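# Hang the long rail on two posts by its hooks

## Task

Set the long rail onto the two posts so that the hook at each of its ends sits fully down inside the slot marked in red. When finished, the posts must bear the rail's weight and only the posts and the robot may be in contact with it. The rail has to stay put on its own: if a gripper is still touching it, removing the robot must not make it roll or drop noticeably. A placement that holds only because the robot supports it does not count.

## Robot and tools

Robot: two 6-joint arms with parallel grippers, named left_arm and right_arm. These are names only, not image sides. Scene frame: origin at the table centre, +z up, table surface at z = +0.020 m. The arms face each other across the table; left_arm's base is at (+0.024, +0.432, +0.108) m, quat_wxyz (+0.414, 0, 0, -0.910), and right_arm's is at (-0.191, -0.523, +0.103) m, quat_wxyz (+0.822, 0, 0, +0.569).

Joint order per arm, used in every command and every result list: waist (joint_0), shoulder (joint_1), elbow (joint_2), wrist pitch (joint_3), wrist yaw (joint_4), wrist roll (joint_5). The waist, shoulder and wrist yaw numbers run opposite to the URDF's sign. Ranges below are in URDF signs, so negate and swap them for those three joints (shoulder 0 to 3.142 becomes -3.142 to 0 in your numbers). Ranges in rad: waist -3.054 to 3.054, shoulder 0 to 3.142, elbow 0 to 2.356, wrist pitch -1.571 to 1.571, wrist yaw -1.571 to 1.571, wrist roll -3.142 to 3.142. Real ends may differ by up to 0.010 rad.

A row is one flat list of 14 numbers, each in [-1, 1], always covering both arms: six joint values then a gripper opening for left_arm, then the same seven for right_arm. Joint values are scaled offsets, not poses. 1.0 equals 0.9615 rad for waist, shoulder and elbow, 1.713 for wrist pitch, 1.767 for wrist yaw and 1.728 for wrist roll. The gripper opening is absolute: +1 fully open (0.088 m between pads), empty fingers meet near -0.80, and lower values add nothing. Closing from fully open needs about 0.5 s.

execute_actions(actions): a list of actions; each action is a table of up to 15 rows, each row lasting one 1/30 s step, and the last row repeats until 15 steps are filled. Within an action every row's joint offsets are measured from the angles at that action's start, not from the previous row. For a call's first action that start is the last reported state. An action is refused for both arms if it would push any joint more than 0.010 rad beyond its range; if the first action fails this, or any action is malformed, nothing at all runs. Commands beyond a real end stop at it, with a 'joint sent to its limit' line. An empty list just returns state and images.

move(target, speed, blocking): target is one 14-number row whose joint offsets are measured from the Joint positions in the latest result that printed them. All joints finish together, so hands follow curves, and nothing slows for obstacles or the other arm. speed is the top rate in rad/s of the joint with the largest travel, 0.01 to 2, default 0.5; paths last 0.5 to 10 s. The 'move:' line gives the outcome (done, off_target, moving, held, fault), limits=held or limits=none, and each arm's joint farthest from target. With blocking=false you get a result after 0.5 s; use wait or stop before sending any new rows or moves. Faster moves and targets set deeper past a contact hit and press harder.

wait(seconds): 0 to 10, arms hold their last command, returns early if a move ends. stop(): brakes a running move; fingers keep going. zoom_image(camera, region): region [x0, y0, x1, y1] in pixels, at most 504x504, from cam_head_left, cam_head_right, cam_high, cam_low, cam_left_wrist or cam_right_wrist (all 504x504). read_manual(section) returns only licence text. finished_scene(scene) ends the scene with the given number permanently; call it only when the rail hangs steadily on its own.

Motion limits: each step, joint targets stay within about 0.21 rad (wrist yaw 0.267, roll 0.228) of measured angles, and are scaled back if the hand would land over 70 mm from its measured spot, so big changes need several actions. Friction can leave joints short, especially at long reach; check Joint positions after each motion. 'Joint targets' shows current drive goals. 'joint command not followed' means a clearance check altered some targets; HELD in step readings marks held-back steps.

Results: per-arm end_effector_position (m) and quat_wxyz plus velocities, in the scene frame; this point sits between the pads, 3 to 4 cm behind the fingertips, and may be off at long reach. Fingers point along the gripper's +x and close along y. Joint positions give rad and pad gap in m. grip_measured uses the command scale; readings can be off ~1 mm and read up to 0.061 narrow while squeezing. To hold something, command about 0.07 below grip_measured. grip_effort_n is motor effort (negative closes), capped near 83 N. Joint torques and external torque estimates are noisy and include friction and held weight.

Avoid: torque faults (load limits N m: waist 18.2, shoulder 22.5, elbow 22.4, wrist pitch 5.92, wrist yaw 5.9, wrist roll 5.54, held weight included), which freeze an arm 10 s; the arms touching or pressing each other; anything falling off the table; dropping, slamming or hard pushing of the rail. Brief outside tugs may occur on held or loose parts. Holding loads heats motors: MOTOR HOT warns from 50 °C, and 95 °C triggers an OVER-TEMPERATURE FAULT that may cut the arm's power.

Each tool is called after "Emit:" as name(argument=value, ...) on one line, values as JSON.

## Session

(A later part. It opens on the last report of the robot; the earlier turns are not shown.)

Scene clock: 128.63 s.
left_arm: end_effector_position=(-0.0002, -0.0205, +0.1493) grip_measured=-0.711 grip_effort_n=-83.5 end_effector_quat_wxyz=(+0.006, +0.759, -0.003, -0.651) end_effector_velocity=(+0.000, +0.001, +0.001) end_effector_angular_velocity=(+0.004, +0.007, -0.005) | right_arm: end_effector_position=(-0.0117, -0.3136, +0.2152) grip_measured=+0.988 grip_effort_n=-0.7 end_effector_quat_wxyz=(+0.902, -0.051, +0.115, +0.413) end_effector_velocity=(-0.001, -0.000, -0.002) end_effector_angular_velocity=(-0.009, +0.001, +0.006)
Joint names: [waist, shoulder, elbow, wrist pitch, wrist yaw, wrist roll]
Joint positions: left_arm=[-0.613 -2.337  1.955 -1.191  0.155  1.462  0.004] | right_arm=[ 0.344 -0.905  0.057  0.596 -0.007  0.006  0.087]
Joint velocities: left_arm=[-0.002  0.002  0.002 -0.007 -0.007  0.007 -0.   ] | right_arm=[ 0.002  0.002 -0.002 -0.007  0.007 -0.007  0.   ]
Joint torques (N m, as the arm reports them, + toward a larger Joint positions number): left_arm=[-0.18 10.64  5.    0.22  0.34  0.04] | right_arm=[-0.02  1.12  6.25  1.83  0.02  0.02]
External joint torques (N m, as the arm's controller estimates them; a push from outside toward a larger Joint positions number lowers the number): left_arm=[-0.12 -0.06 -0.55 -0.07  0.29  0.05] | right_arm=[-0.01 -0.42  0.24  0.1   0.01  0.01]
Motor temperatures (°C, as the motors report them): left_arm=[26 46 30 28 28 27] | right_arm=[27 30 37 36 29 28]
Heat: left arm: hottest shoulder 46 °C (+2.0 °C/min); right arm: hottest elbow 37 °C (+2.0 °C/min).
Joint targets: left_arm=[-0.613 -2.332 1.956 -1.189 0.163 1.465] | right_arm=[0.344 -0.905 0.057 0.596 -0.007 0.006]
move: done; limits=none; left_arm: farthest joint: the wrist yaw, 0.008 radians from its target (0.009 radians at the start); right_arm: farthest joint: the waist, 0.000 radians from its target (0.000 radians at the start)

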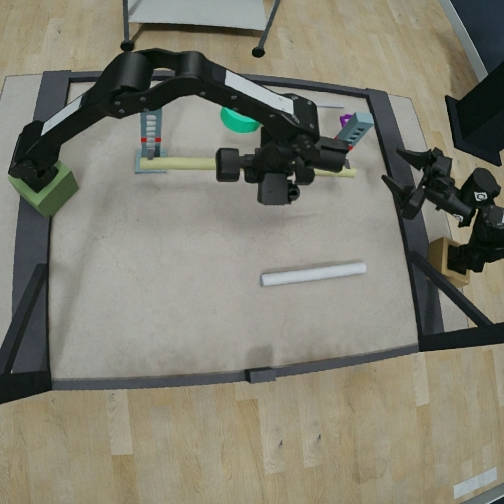

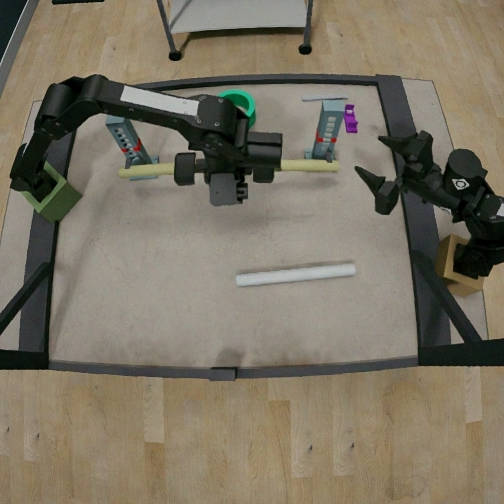

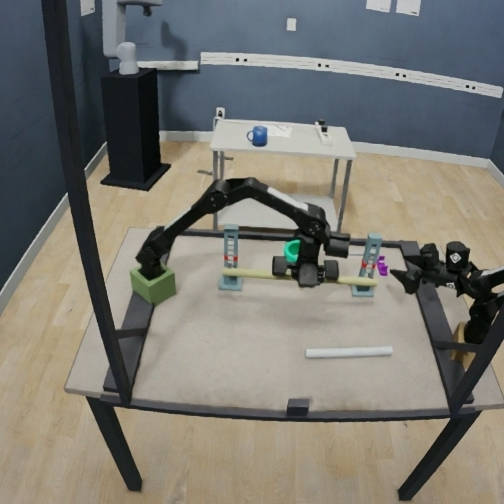

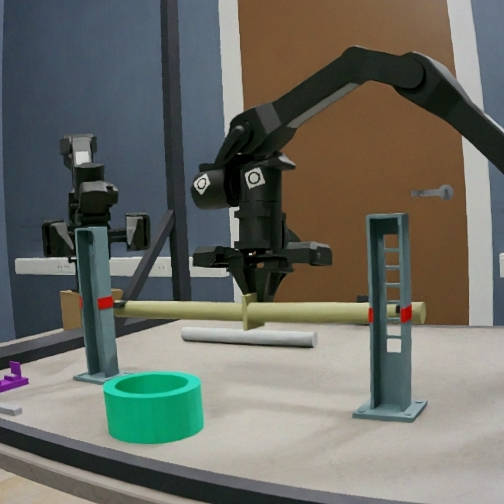

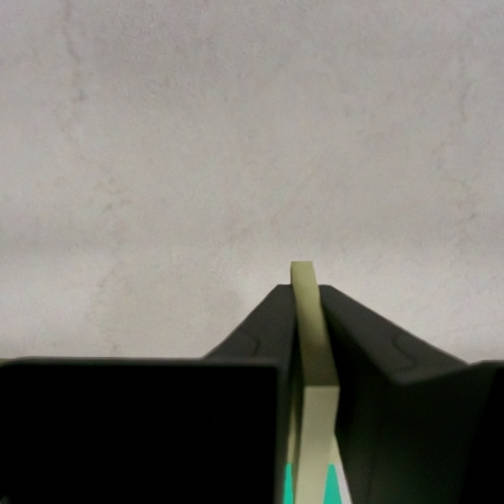

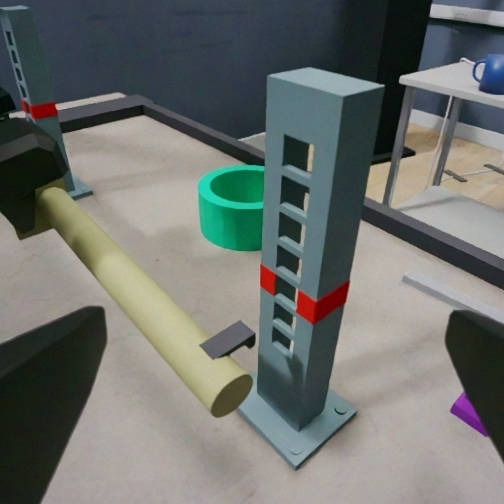

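Emit:
move(target=[0,0.054,-0.052,0.02,0.04,-0.008,-0.8,0,0,0,0,0,0,1], speed=0.1)

Emit:
zoom_image(camera="cam_low", region=[330,250,470,370])

Emit:
zoom_image(camera="cam_head_left", region=[110,110,200,190])

Emit:
zoom_image(camera="cam_head_right", region=[280,95,370,185])

Emit:
zoom_image(camera="cam_right_wrist", region=[180,230,380,430])

Scene clock: 131.43 s.
left_arm: end_effector_position=(+0.0091, -0.0169, +0.1477) grip_measured=-0.711 grip_effort_n=-83.5 end_effector_quat_wxyz=(+0.014, +0.778, -0.003, -0.628) end_effector_velocity=(+0.001, +0.009, -0.003) end_effector_angular_velocity=(+0.034, -0.011, +0.005) | right_arm: end_effector_position=(-0.0117, -0.3136, +0.2152) grip_measured=+0.988 grip_effort_n=-1.6 end_effector_quat_wxyz=(+0.902, -0.051, +0.115, +0.413) end_effector_velocity=(-0.004, -0.000, -0.007) end_effector_angular_velocity=(-0.022, +0.016, +0.021)
Joint names: [waist, shoulder, elbow, wrist pitch, wrist yaw, wrist roll]
Joint positions: left_arm=[-0.613 -2.316  1.904 -1.159  0.214  1.451  0.004] | right_arm=[ 0.344 -0.905  0.057  0.596 -0.007  0.006  0.087]
Joint velocities: left_arm=[ 0.002  0.002 -0.017 -0.022  0.007 -0.007 -0.   ] | right_arm=[ 0.002  0.002 -0.007 -0.022  0.022 -0.007 -0.   ]
Joint torques (N m, as the arm reports them, + toward a larger Joint positions number): left_arm=[-0.01 13.03  5.17  0.24  0.45 -0.11] | right_arm=[-0.01  1.13  6.25  1.84  0.01  0.03]
External joint torques (N m, as the arm's controller estimates them; a push from outside toward a larger Joint positions number lowers the number): left_arm=[-0.06  2.47 -0.34 -0.03  0.36 -0.11] | right_arm=[-0.01 -0.41  0.24  0.11  0.01  0.02]
Motor temperatures (°C, as the motors report them): left_arm=[26 46 30 28 28 27] | right_arm=[27 30 37 36 29 28]
Heat: left arm: hottest shoulder 46 °C (+3.0 °C/min); right arm: hottest elbow 37 °C (+2.0 °C/min).
Joint targets: left_arm=[-0.613 -2.285 1.905 -1.157 0.225 1.449] | right_arm=[0.344 -0.905 0.057 0.596 -0.007 0.006]
move: off_target (left_arm); limits=none; left_arm: farthest joint: the shoulder, 0.031 radians from its target (0.052 radians at the start); right_arm: farthest joint: the waist, 0.000 radians from its target (0.000 radians at the start)

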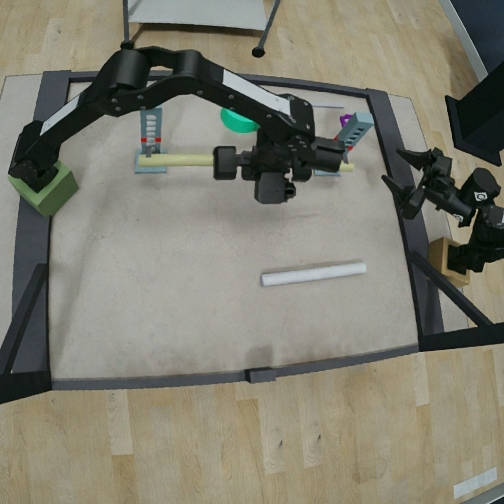

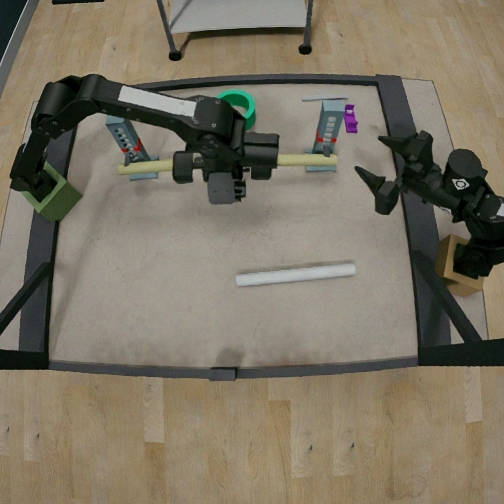

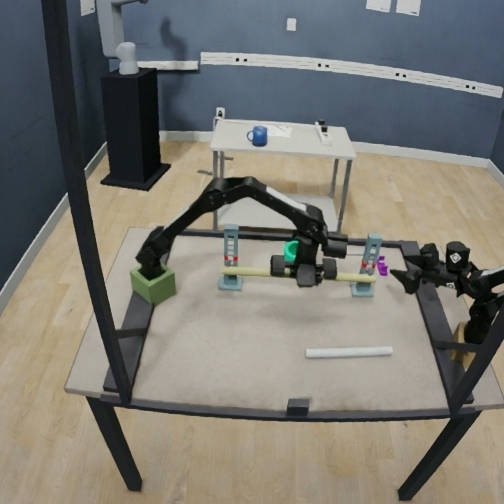

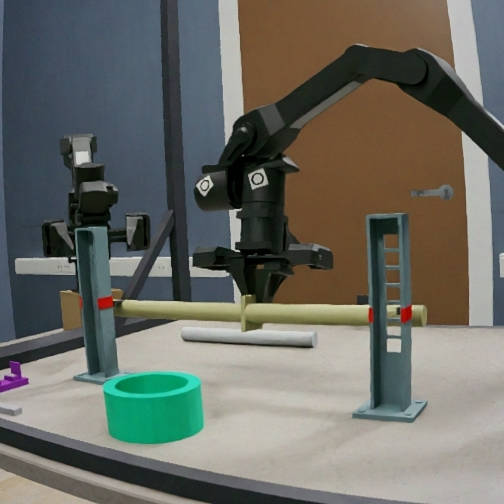

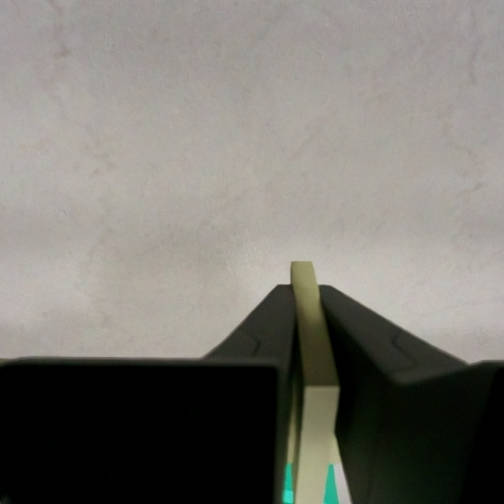

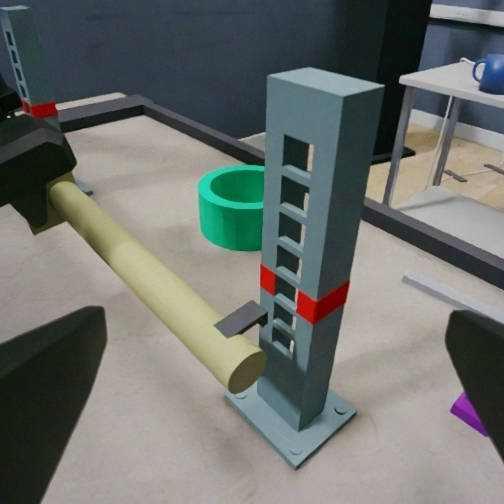

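Region (330, 250, 470, 370) of cam_low's 504x504 image, scaled by 3.600, with more detail than that image has; it fills the top 432 rows of this view, and the rest is white.

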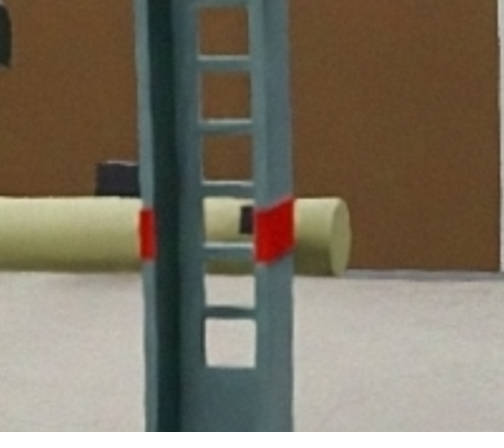

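Region (110, 110, 200, 190) of cam_head_left's 504x504 image, scaled by 5.600, with more detail than that image has.

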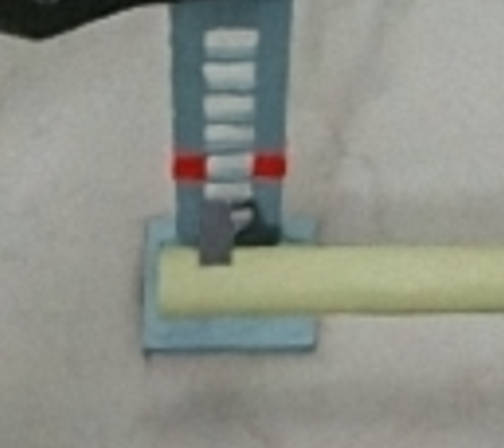

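Region (280, 95, 370, 185) of cam_head_right's 504x504 image, scaled by 5.600, with more detail than that image has.

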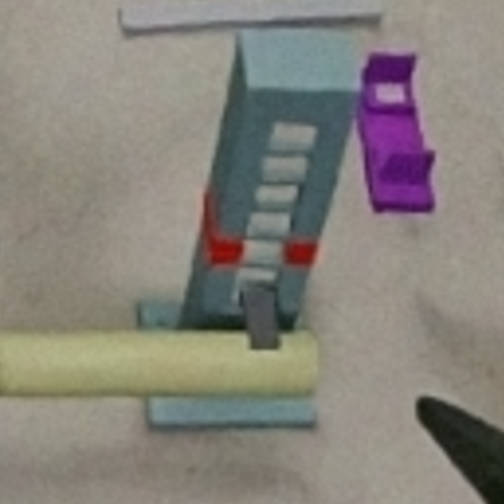

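Region (180, 230, 380, 430) of cam_right_wrist's 504x504 image, scaled by 2.520, with more detail than that image has.

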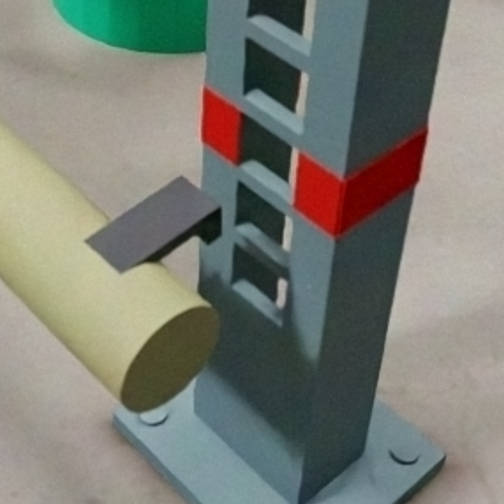

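Emit:
zoom_image(camera="cam_low", region=[60,260,180,350])

Region (60, 260, 180, 350) of cam_low's 504x504 image, scaled by 4.200, with more detail than that image has; it fills the top 378 rows of this view, and the rest is white.

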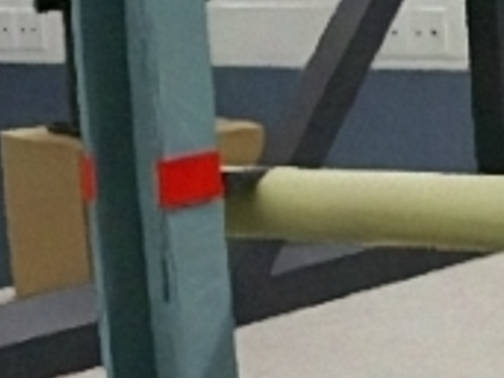

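Emit:
move(target=[-0.027,0.043,0.001,0.0065,0.006,0.016,-0.8,0,0,0,0,0,0,1], speed=0.07)

Emit:
zoom_image(camera="cam_low", region=[330,250,470,370])

Emit:
zoom_image(camera="cam_head_left", region=[110,110,200,190])

Emit:
zoom_image(camera="cam_head_right", region=[280,95,370,185])

Emit:
zoom_image(camera="cam_right_wrist", region=[180,230,380,430])

Scene clock: 134.67 s.
left_arm: end_effector_position=(+0.0197, -0.0193, +0.1523) grip_measured=-0.711 grip_effort_n=-83.5 end_effector_quat_wxyz=(+0.019, +0.778, -0.007, -0.628) end_effector_velocity=(+0.002, +0.004, +0.002) end_effector_angular_velocity=(+0.015, -0.008, +0.010) | right_arm: end_effector_position=(-0.0117, -0.3136, +0.2152) grip_measured=+0.988 grip_effort_n=-1.2 end_effector_quat_wxyz=(+0.902, -0.051, +0.115, +0.413) end_effector_velocity=(-0.000, +0.000, +0.001) end_effector_angular_velocity=(+0.011, +0.002, +0.003)
Joint names: [waist, shoulder, elbow, wrist pitch, wrist yaw, wrist roll]
Joint positions: left_arm=[-0.636 -2.304  1.903 -1.151  0.216  1.476  0.004] | right_arm=[ 0.344 -0.905  0.057  0.596 -0.007  0.006  0.087]
Joint velocities: left_arm=[-0.002  0.002  0.002 -0.022  0.007 -0.007 -0.   ] | right_arm=[ 0.002  0.002 -0.002  0.007  0.007  0.007 -0.   ]
Joint torques (N m, as the arm reports them, + toward a larger Joint positions number): left_arm=[-0.26 13.28  5.18  0.28  0.45  0.05] | right_arm=[0.   1.15 6.23 1.84 0.01 0.02]
External joint torques (N m, as the arm's controller estimates them; a push from outside toward a larger Joint positions number lowers the number): left_arm=[-0.19  2.72 -0.37 -0.02  0.35  0.06] | right_arm=[-0.01 -0.42  0.16  0.09  0.01  0.01]
Motor temperatures (°C, as the motors report them): left_arm=[26 48 30 28 28 27] | right_arm=[27 30 37 36 29 28]
Heat: left arm: hottest shoulder 48 °C (+5.0 °C/min); right arm: hottest elbow 37 °C (+2.0 °C/min).
Joint targets: left_arm=[-0.638 -2.274 1.905 -1.148 0.225 1.478] | right_arm=[0.344 -0.905 0.057 0.596 -0.007 0.006]
move: off_target (left_arm); limits=none; left_arm: farthest joint: the shoulder, 0.030 radians from its target (0.041 radians at the start); right_arm: farthest joint: the waist, 0.000 radians from its target (0.000 radians at the start)

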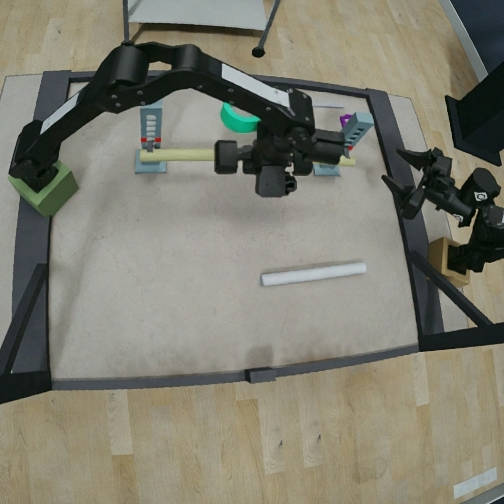

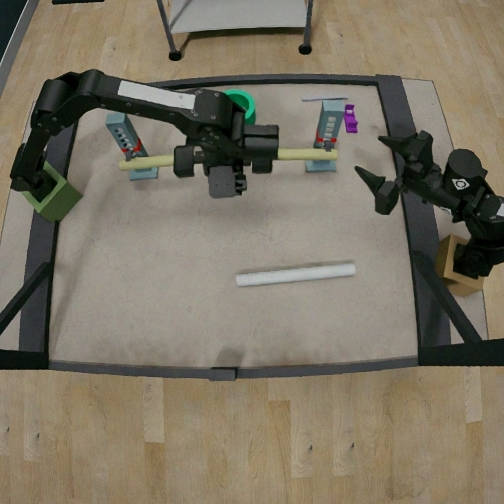

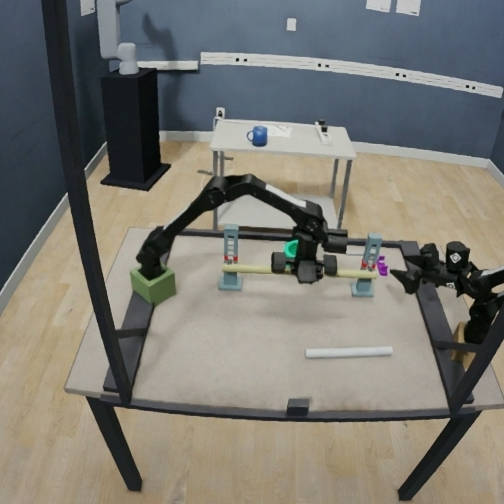

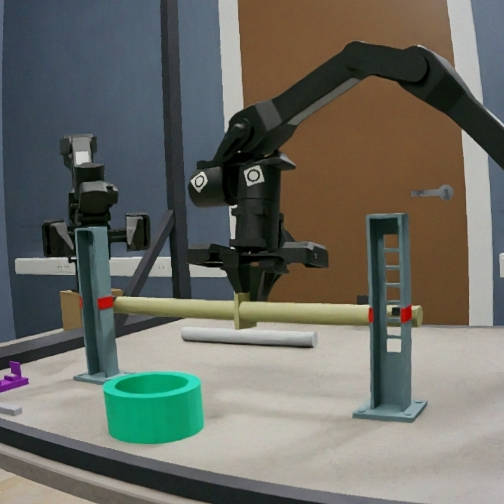

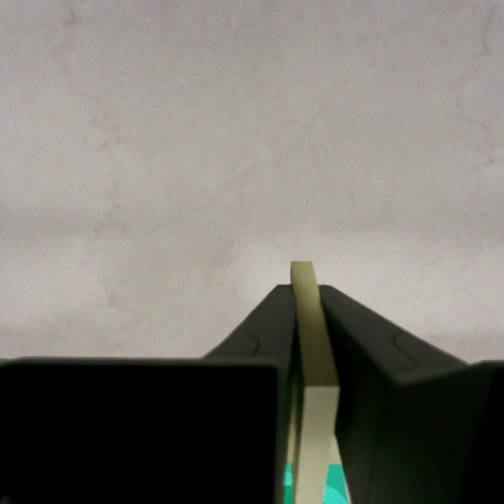

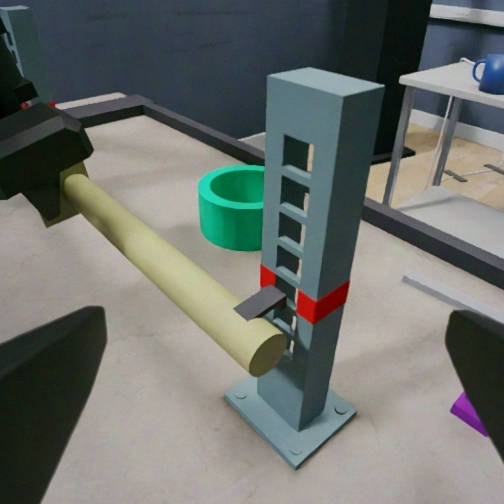

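Region (330, 250, 470, 370) of cam_low's 504x504 image, scaled by 3.600, with more detail than that image has; it fills the top 432 rows of this view, and the rest is white.

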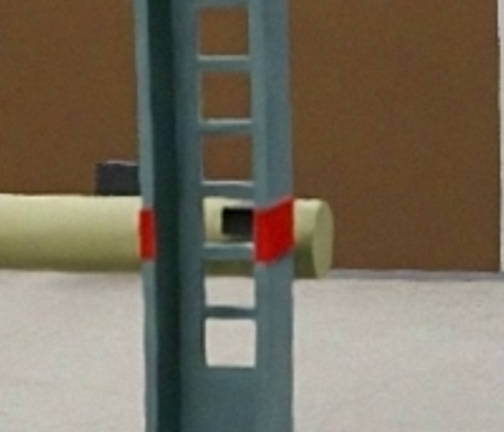

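Region (110, 110, 200, 190) of cam_head_left's 504x504 image, scaled by 5.600, with more detail than that image has.

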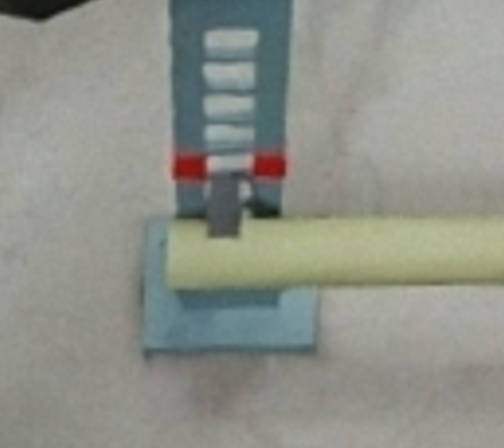

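Region (280, 95, 370, 185) of cam_head_right's 504x504 image, scaled by 5.600, with more detail than that image has.

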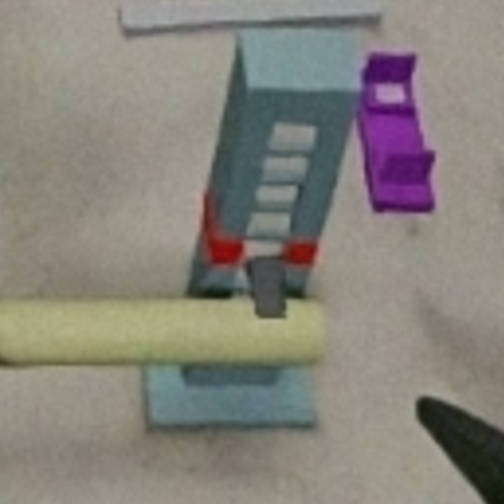

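Region (180, 230, 380, 430) of cam_right_wrist's 504x504 image, scaled by 2.520, with more detail than that image has.

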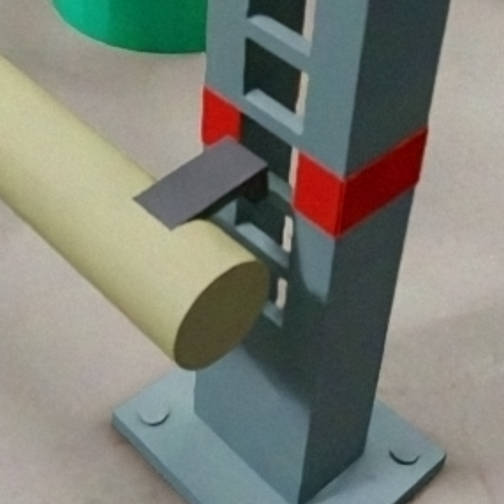

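Emit:
execute_actions(actions=[[[-0.004,0.02,0.01,0,0.005,0.002,-0.8,0,0,0,0,0,0,1],[-0.006,0.02,0.01,0,0.005,0.003,-0.8,0,0,0,0,0,0,1],[-0.008,0.02,0.01,0,0.005,0.0045,-0.8,0,0,0,0,0,0,1],[-0.010,0.02,0.01,0,0.005,0.0056,-0.8,0,0,0,0,0,0,1],[-0.012,0.02,0.01,0,0.005,0.0067,-0.8,0,0,0,0,0,0,1],[-0.014,0.02,0.01,0,0.005,0.0078,-0.8,0,0,0,0,0,0,1],[-0.016,0.02,0.01,0,0.005,0.0089,-0.8,0,0,0,0,0,0,1],[-0.018,0.02,0.01,0,0.005,0.010,-0.8,0,0,0,0,0,0,1],[-0.020,0.02,0.01,0,0.005,0.011,-0.8,0,0,0,0,0,0,1],[-0.022,0.02,0.01,0,0.005,0.012,-0.8,0,0,0,0,0,0,1],[-0.024,0.02,0.01,0,0.005,0.013,-0.8,0,0,0,0,0,0,1],[-0.026,0.02,0.01,0,0.005,0.0143,-0.8,0,0,0,0,0,0,1],[-0.028,0.02,0.01,0,0.005,0.0155,-0.8,0,0,0,0,0,0,1],[-0.030,0.02,0.01,0,0.005,0.0167,-0.8,0,0,0,0,0,0,1],[-0.032,0.02,0.01,0,0.005,0.018,-0.8,0,0,0,0,0,0,1]]])

Emit:
wait(seconds=0.3)

Emit:
zoom_image(camera="cam_low", region=[330,250,470,370])

Emit:
zoom_image(camera="cam_right_wrist", region=[180,230,380,430])

Scene clock: 137.03 s.
left_arm: end_effector_position=(+0.0300, -0.0193, +0.1523) grip_measured=-0.711 grip_effort_n=-83.5 end_effector_quat_wxyz=(+0.017, +0.778, -0.006, -0.627) end_effector_velocity=(+0.029, +0.002, +0.001) end_effector_angular_velocity=(+0.018, -0.009, +0.011) | right_arm: end_effector_position=(-0.0117, -0.3136, +0.2152) grip_measured=+0.988 grip_effort_n=-1.2 end_effector_quat_wxyz=(+0.902, -0.051, +0.115, +0.413) end_effector_velocity=(-0.002, +0.000, -0.001) end_effector_angular_velocity=(-0.015, -0.013, +0.015)
Joint names: [waist, shoulder, elbow, wrist pitch, wrist yaw, wrist roll]
Joint positions: left_arm=[-0.659 -2.304  1.903 -1.151  0.216  1.499  0.004] | right_arm=[ 0.344 -0.905  0.057  0.596 -0.007  0.006  0.087]
Joint velocities: left_arm=[-0.061  0.002 -0.002 -0.007  0.007  0.051 -0.   ] | right_arm=[-0.002  0.007 -0.002 -0.007  0.007 -0.022 -0.   ]
Joint torques (N m, as the arm reports them, + toward a larger Joint positions number): left_arm=[-0.24 11.99  5.95  0.12  0.42  0.04] | right_arm=[-0.01  1.13  6.26  1.84  0.02  0.02]
External joint torques (N m, as the arm's controller estimates them; a push from outside toward a larger Joint positions number lowers the number): left_arm=[-0.23  1.38  0.34 -0.21  0.33  0.04] | right_arm=[ 0.   -0.41  0.27  0.12  0.02  0.01]
Motor temperatures (°C, as the motors report them): left_arm=[26 49 30 28 28 27] | right_arm=[27 30 37 36 29 28]
Heat: left arm: hottest shoulder 49 °C (+5.0 °C/min); right arm: hottest elbow 37 °C (+2.0 °C/min).
Joint targets: left_arm=[-0.667 -2.285 1.913 -1.151 0.224 1.507] | right_arm=[0.344 -0.905 0.057 0.596 -0.007 0.006]
Step readings (joint positions):
0: left_arm=[-0.636 -2.304 1.903 -1.151 0.216 1.476] | right_arm=[0.344 -0.905 0.057 0.596 -0.007 0.006]
1: left_arm=[-0.636 -2.304 1.903 -1.151 0.216 1.476] | right_arm=[0.344 -0.905 0.057 0.596 -0.007 0.006]
2: left_arm=[-0.637 -2.304 1.903 -1.151 0.216 1.477] | right_arm=[0.344 -0.905 0.057 0.596 -0.007 0.006]
4: left_arm=[-0.637 -2.304 1.903 -1.151 0.216 1.479] | right_arm=[0.344 -0.905 0.057 0.596 -0.007 0.006]
8: left_arm=[-0.644 -2.304 1.903 -1.151 0.216 1.486] | right_arm=[0.344 -0.905 0.057 0.596 -0.007 0.006]
15: Joint positions above

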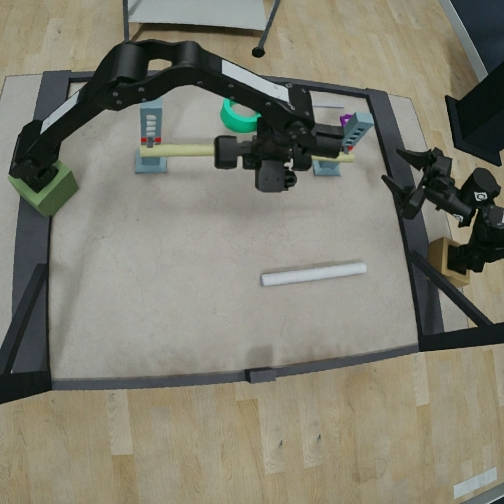

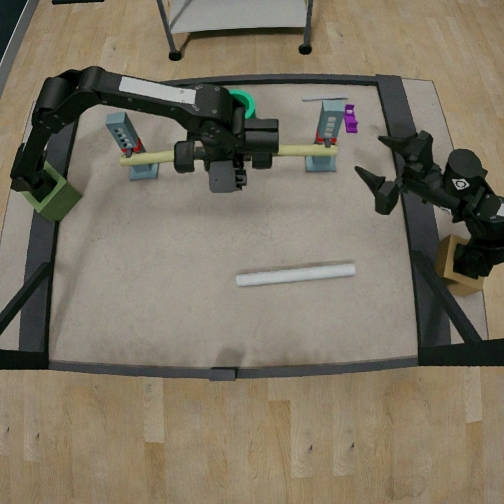

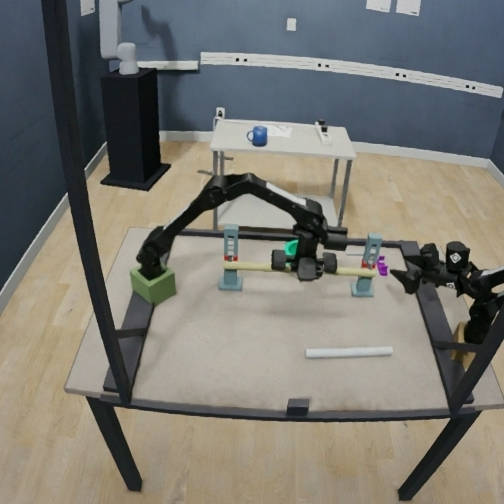

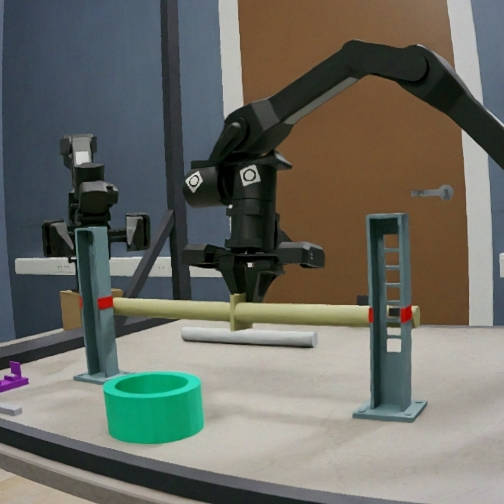

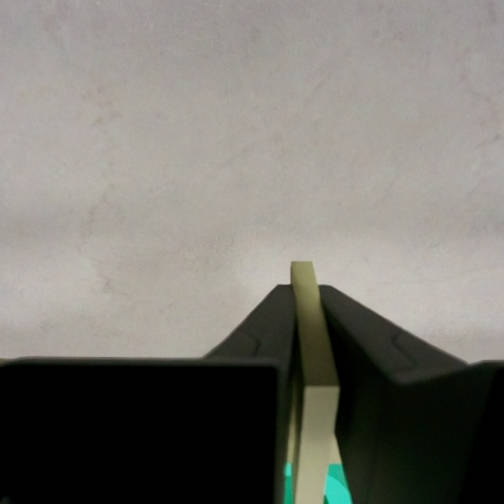

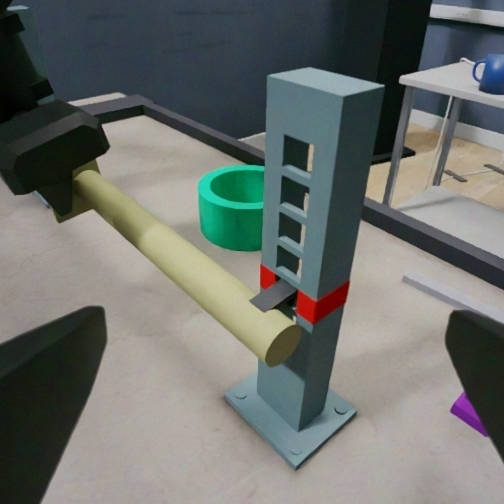

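Scene clock: 137.33 s.
left_arm: end_effector_position=(+0.0328, -0.0192, +0.1523) grip_measured=-0.711 grip_effort_n=-83.5 end_effector_quat_wxyz=(+0.017, +0.778, -0.005, -0.627) end_effector_velocity=(+0.002, +0.003, -0.000) end_effector_angular_velocity=(+0.010, -0.022, +0.005) | right_arm: end_effector_position=(-0.0117, -0.3136, +0.2152) grip_measured=+0.988 grip_effort_n=-1.2 end_effector_quat_wxyz=(+0.902, -0.051, +0.115, +0.413) end_effector_velocity=(+0.001, -0.002, -0.001) end_effector_angular_velocity=(-0.008, -0.005, -0.008)
Joint names: [waist, shoulder, elbow, wrist pitch, wrist yaw, wrist roll]
Joint positions: left_arm=[-0.665 -2.304  1.903 -1.151  0.216  1.505  0.004] | right_arm=[ 0.344 -0.905  0.057  0.596 -0.007  0.006  0.087]
Joint velocities: left_arm=[ 0.002  0.002 -0.007 -0.007  0.022 -0.007 -0.   ] | right_arm=[ 0.002  0.007 -0.002 -0.007 -0.007 -0.007 -0.   ]
Joint torques (N m, as the arm reports them, + toward a larger Joint positions number): left_arm=[-0.26 12.03  5.92  0.12  0.41  0.05] | right_arm=[0.   1.13 6.27 1.84 0.02 0.02]
External joint torques (N m, as the arm's controller estimates them; a push from outside toward a larger Joint positions number lowers the number): left_arm=[-0.24  1.53  0.37 -0.19  0.31  0.05] | right_arm=[-0.01 -0.43  0.27  0.11  0.02  0.01]
Motor temperatures (°C, as the motors report them): left_arm=[26 49 30 28 28 27] | right_arm=[27 30 37 36 29 28]
Heat: left arm: hottest shoulder 49 °C (+5.1 °C/min); right arm: hottest elbow 37 °C (+1.0 °C/min).
Joint targets: left_arm=[-0.667 -2.285 1.913 -1.151 0.224 1.507] | right_arm=[0.344 -0.905 0.057 0.596 -0.007 0.006]
wait: 0.30 s; at rest by 0.27 s

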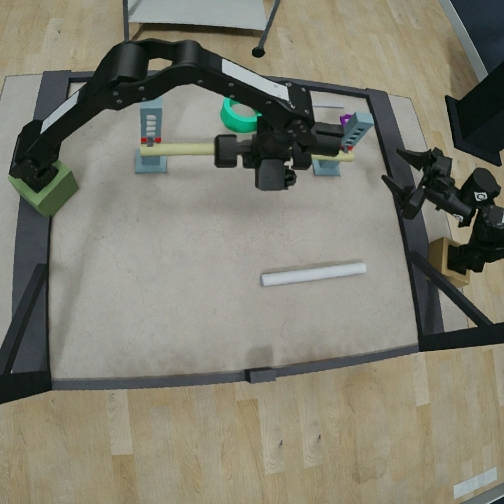

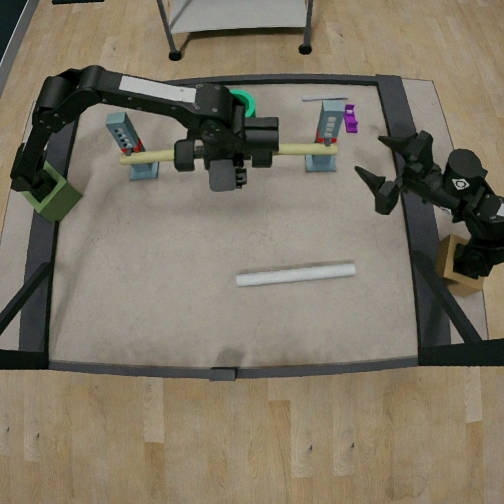

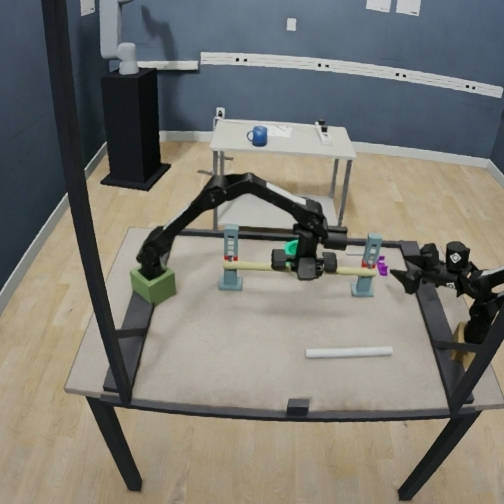

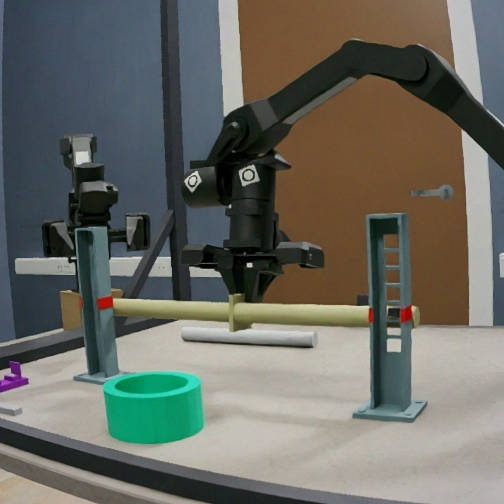

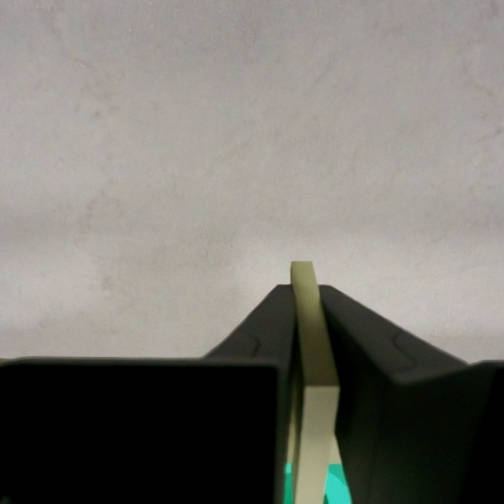

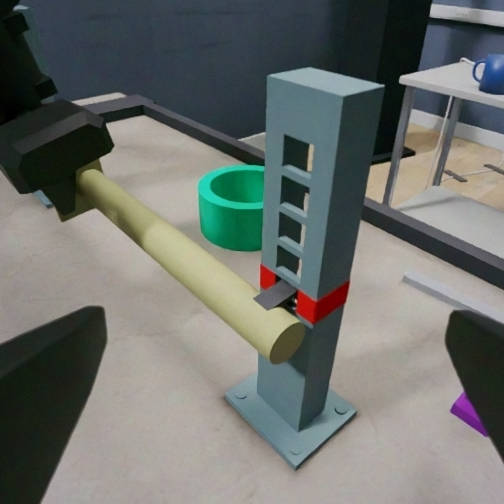

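Region (330, 250, 470, 370) of cam_low's 504x504 image, scaled by 3.600, with more detail than that image has; it fills the top 432 rows of this view, and the rest is white.

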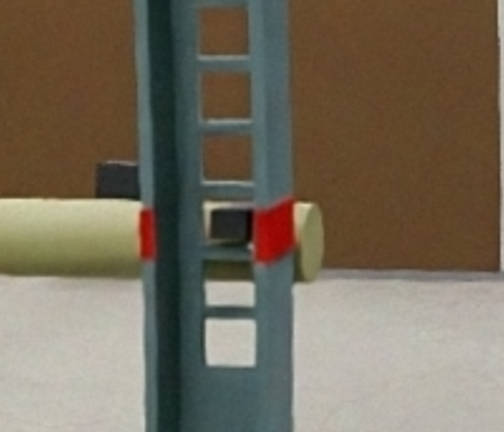

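Region (180, 230, 380, 430) of cam_right_wrist's 504x504 image, scaled by 2.520, with more detail than that image has.

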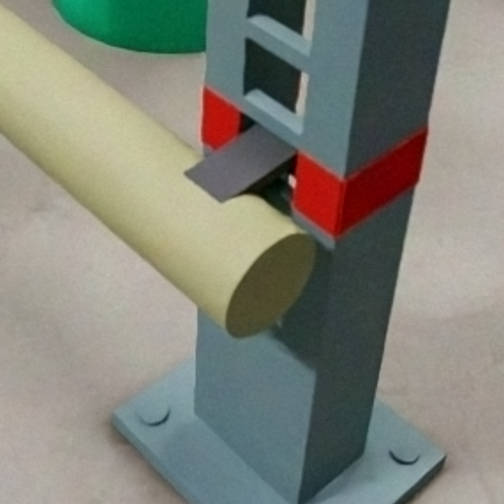

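Both in. Continue until contact.

Emit:
execute_actions(actions=[[[-0.004,0.02,0.01,0,0.005,0.002,-0.8,0,0,0,0,0,0,1],[-0.006,0.02,0.01,0,0.005,0.003,-0.8,0,0,0,0,0,0,1],[-0.008,0.02,0.01,0,0.005,0.0045,-0.8,0,0,0,0,0,0,1],[-0.010,0.02,0.01,0,0.005,0.0056,-0.8,0,0,0,0,0,0,1],[-0.012,0.02,0.01,0,0.005,0.0067,-0.8,0,0,0,0,0,0,1],[-0.014,0.02,0.01,0.001,0.005,0.0078,-0.8,0,0,0,0,0,0,1],[-0.016,0.02,0.01,0.001,0.005,0.0089,-0.8,0,0,0,0,0,0,1],[-0.018,0.02,0.01,0.002,0.005,0.010,-0.8,0,0,0,0,0,0,1],[-0.020,0.02,0.01,0.002,0.005,0.011,-0.8,0,0,0,0,0,0,1],[-0.022,0.02,0.01,0.003,0.005,0.012,-0.8,0,0,0,0,0,0,1],[-0.024,0.02,0.01,0.003,0.005,0.013,-0.8,0,0,0,0,0,0,1]],[[-0.008,0.02,0.01,0,0.005,0.002,-0.8,0,0,0,0,0,0,1]]])

Emit:
zoom_image(camera="cam_low", region=[330,250,470,370])

Emit:
zoom_image(camera="cam_right_wrist", region=[180,230,380,430])

Scene clock: 139.80 s.
left_arm: end_effector_position=(+0.0373, -0.0192, +0.1522) grip_measured=-0.711 grip_effort_n=-83.5 end_effector_quat_wxyz=(+0.014, +0.777, -0.006, -0.629) end_effector_velocity=(+0.000, +0.005, +0.001) end_effector_angular_velocity=(+0.017, -0.008, +0.019) | right_arm: end_effector_position=(-0.0117, -0.3136, +0.2152) grip_measured=+0.988 grip_effort_n=-1.6 end_effector_quat_wxyz=(+0.902, -0.051, +0.115, +0.413) end_effector_velocity=(-0.002, +0.000, -0.001) end_effector_angular_velocity=(-0.015, -0.013, +0.015)
Joint names: [waist, shoulder, elbow, wrist pitch, wrist yaw, wrist roll]
Joint positions: left_arm=[-0.677 -2.304  1.903 -1.15   0.211  1.521  0.004] | right_arm=[ 0.344 -0.905  0.057  0.596 -0.007  0.006  0.087]
Joint velocities: left_arm=[ 0.002  0.002 -0.002 -0.022  0.007 -0.022  0.   ] | right_arm=[-0.002  0.007 -0.002 -0.007  0.007 -0.022  0.   ]
Joint torques (N m, as the arm reports them, + toward a larger Joint positions number): left_arm=[-0.75 12.05  5.93  0.12  0.43  0.08] | right_arm=[-0.02  1.14  6.25  1.83  0.02  0.03]
External joint torques (N m, as the arm's controller estimates them; a push from outside toward a larger Joint positions number lowers the number): left_arm=[-0.82  1.52  0.39 -0.18  0.34  0.08] | right_arm=[ 0.   -0.43  0.21  0.09  0.01  0.02]
External joint torques at the end of the 1st action: left_arm=[-1.02  1.74  0.47  0.09  0.43  0.17] | right_arm=[ 0.   -0.4   0.2   0.1   0.    0.02]
Motor temperatures (°C, as the motors report them): left_arm=[26 49 30 28 28 27] | right_arm=[27 30 37 36 29 28]
Heat: left arm: hottest shoulder 49 °C (+5.0 °C/min); right arm: hottest elbow 37 °C (+1.0 °C/min).
Joint targets: left_arm=[-0.684 -2.285 1.913 -1.150 0.221 1.525] | right_arm=[0.344 -0.905 0.057 0.596 -0.007 0.006]
Step readings (joint positions; steps 1 to 15: 1st action; 16 to 30: 2nd action):
0: left_arm=[-0.665 -2.304 1.903 -1.151 0.216 1.505] | right_arm=[0.344 -0.905 0.057 0.596 -0.007 0.006]
1: left_arm=[-0.665 -2.304 1.903 -1.151 0.216 1.505] | right_arm=[0.344 -0.905 0.057 0.596 -0.007 0.006]
2: left_arm=[-0.665 -2.304 1.903 -1.151 0.216 1.505] | right_arm=[0.344 -0.905 0.057 0.596 -0.007 0.006]
4: left_arm=[-0.666 -2.304 1.903 -1.151 0.216 1.508] | right_arm=[0.344 -0.905 0.057 0.596 -0.007 0.006]
8: left_arm=[-0.673 -2.304 1.903 -1.151 0.216 1.515] | right_arm=[0.344 -0.905 0.057 0.596 -0.007 0.006]
15: left_arm=[-0.677 -2.304 1.903 -1.150 0.212 1.521] | right_arm=[0.344 -0.905 0.057 0.596 -0.007 0.006]
16: left_arm=[-0.677 -2.304 1.903 -1.150 0.211 1.521] | right_arm=[0.344 -0.905 0.057 0.596 -0.007 0.006]
17: left_arm=[-0.677 -2.304 1.903 -1.150 0.211 1.521] | right_arm=[0.344 -0.905 0.057 0.596 -0.007 0.006]
19: left_arm=[-0.677 -2.304 1.903 -1.150 0.211 1.521] | right_arm=[0.344 -0.905 0.057 0.596 -0.007 0.006]
23: left_arm=[-0.677 -2.304 1.903 -1.150 0.211 1.521] | right_arm=[0.344 -0.905 0.057 0.596 -0.007 0.006]
30: Joint positions above

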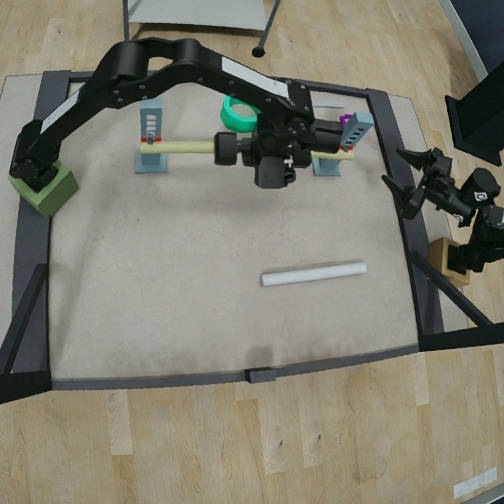

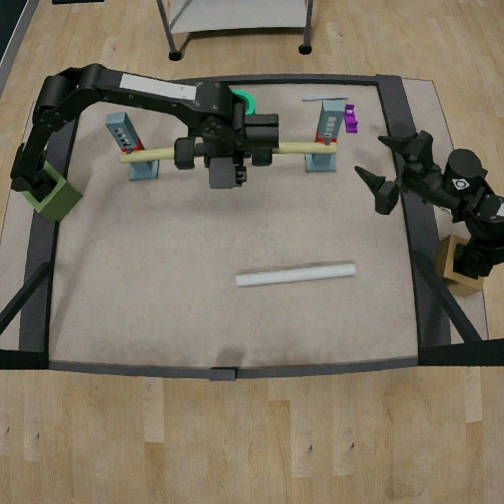

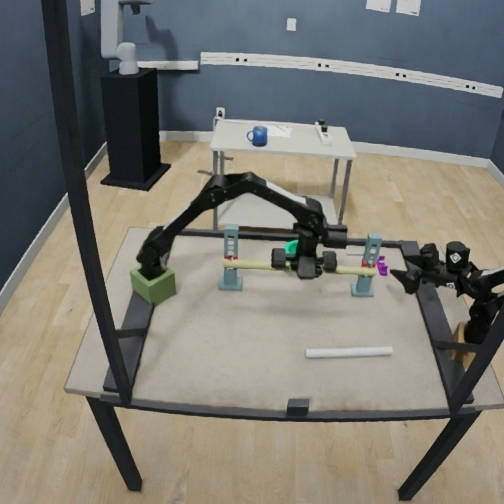

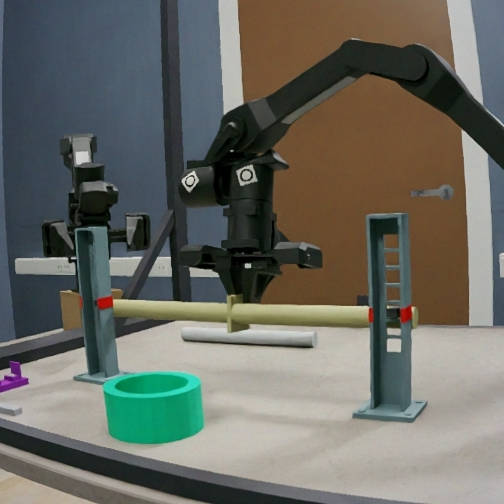

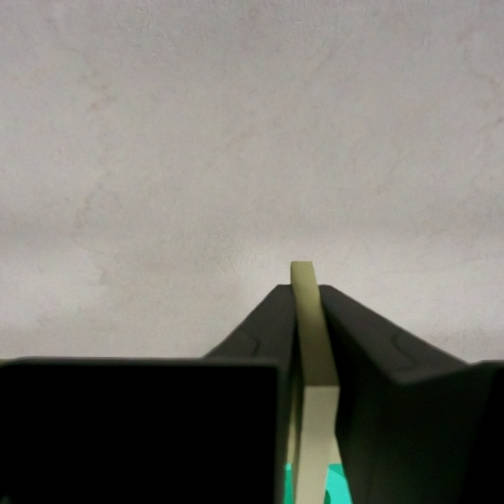

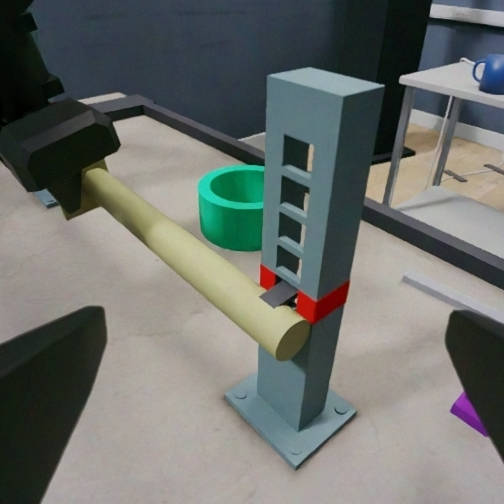

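Region (330, 250, 470, 370) of cam_low's 504x504 image, scaled by 3.600, with more detail than that image has; it fills the top 432 rows of this view, and the rest is white.

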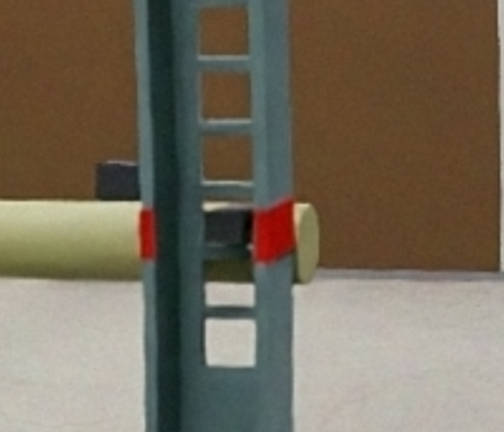

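Region (180, 230, 380, 430) of cam_right_wrist's 504x504 image, scaled by 2.520, with more detail than that image has.

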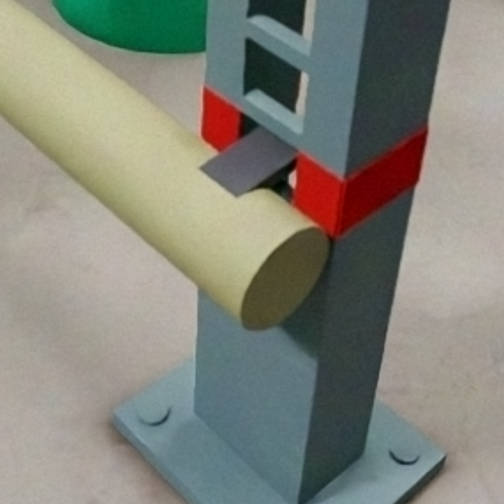

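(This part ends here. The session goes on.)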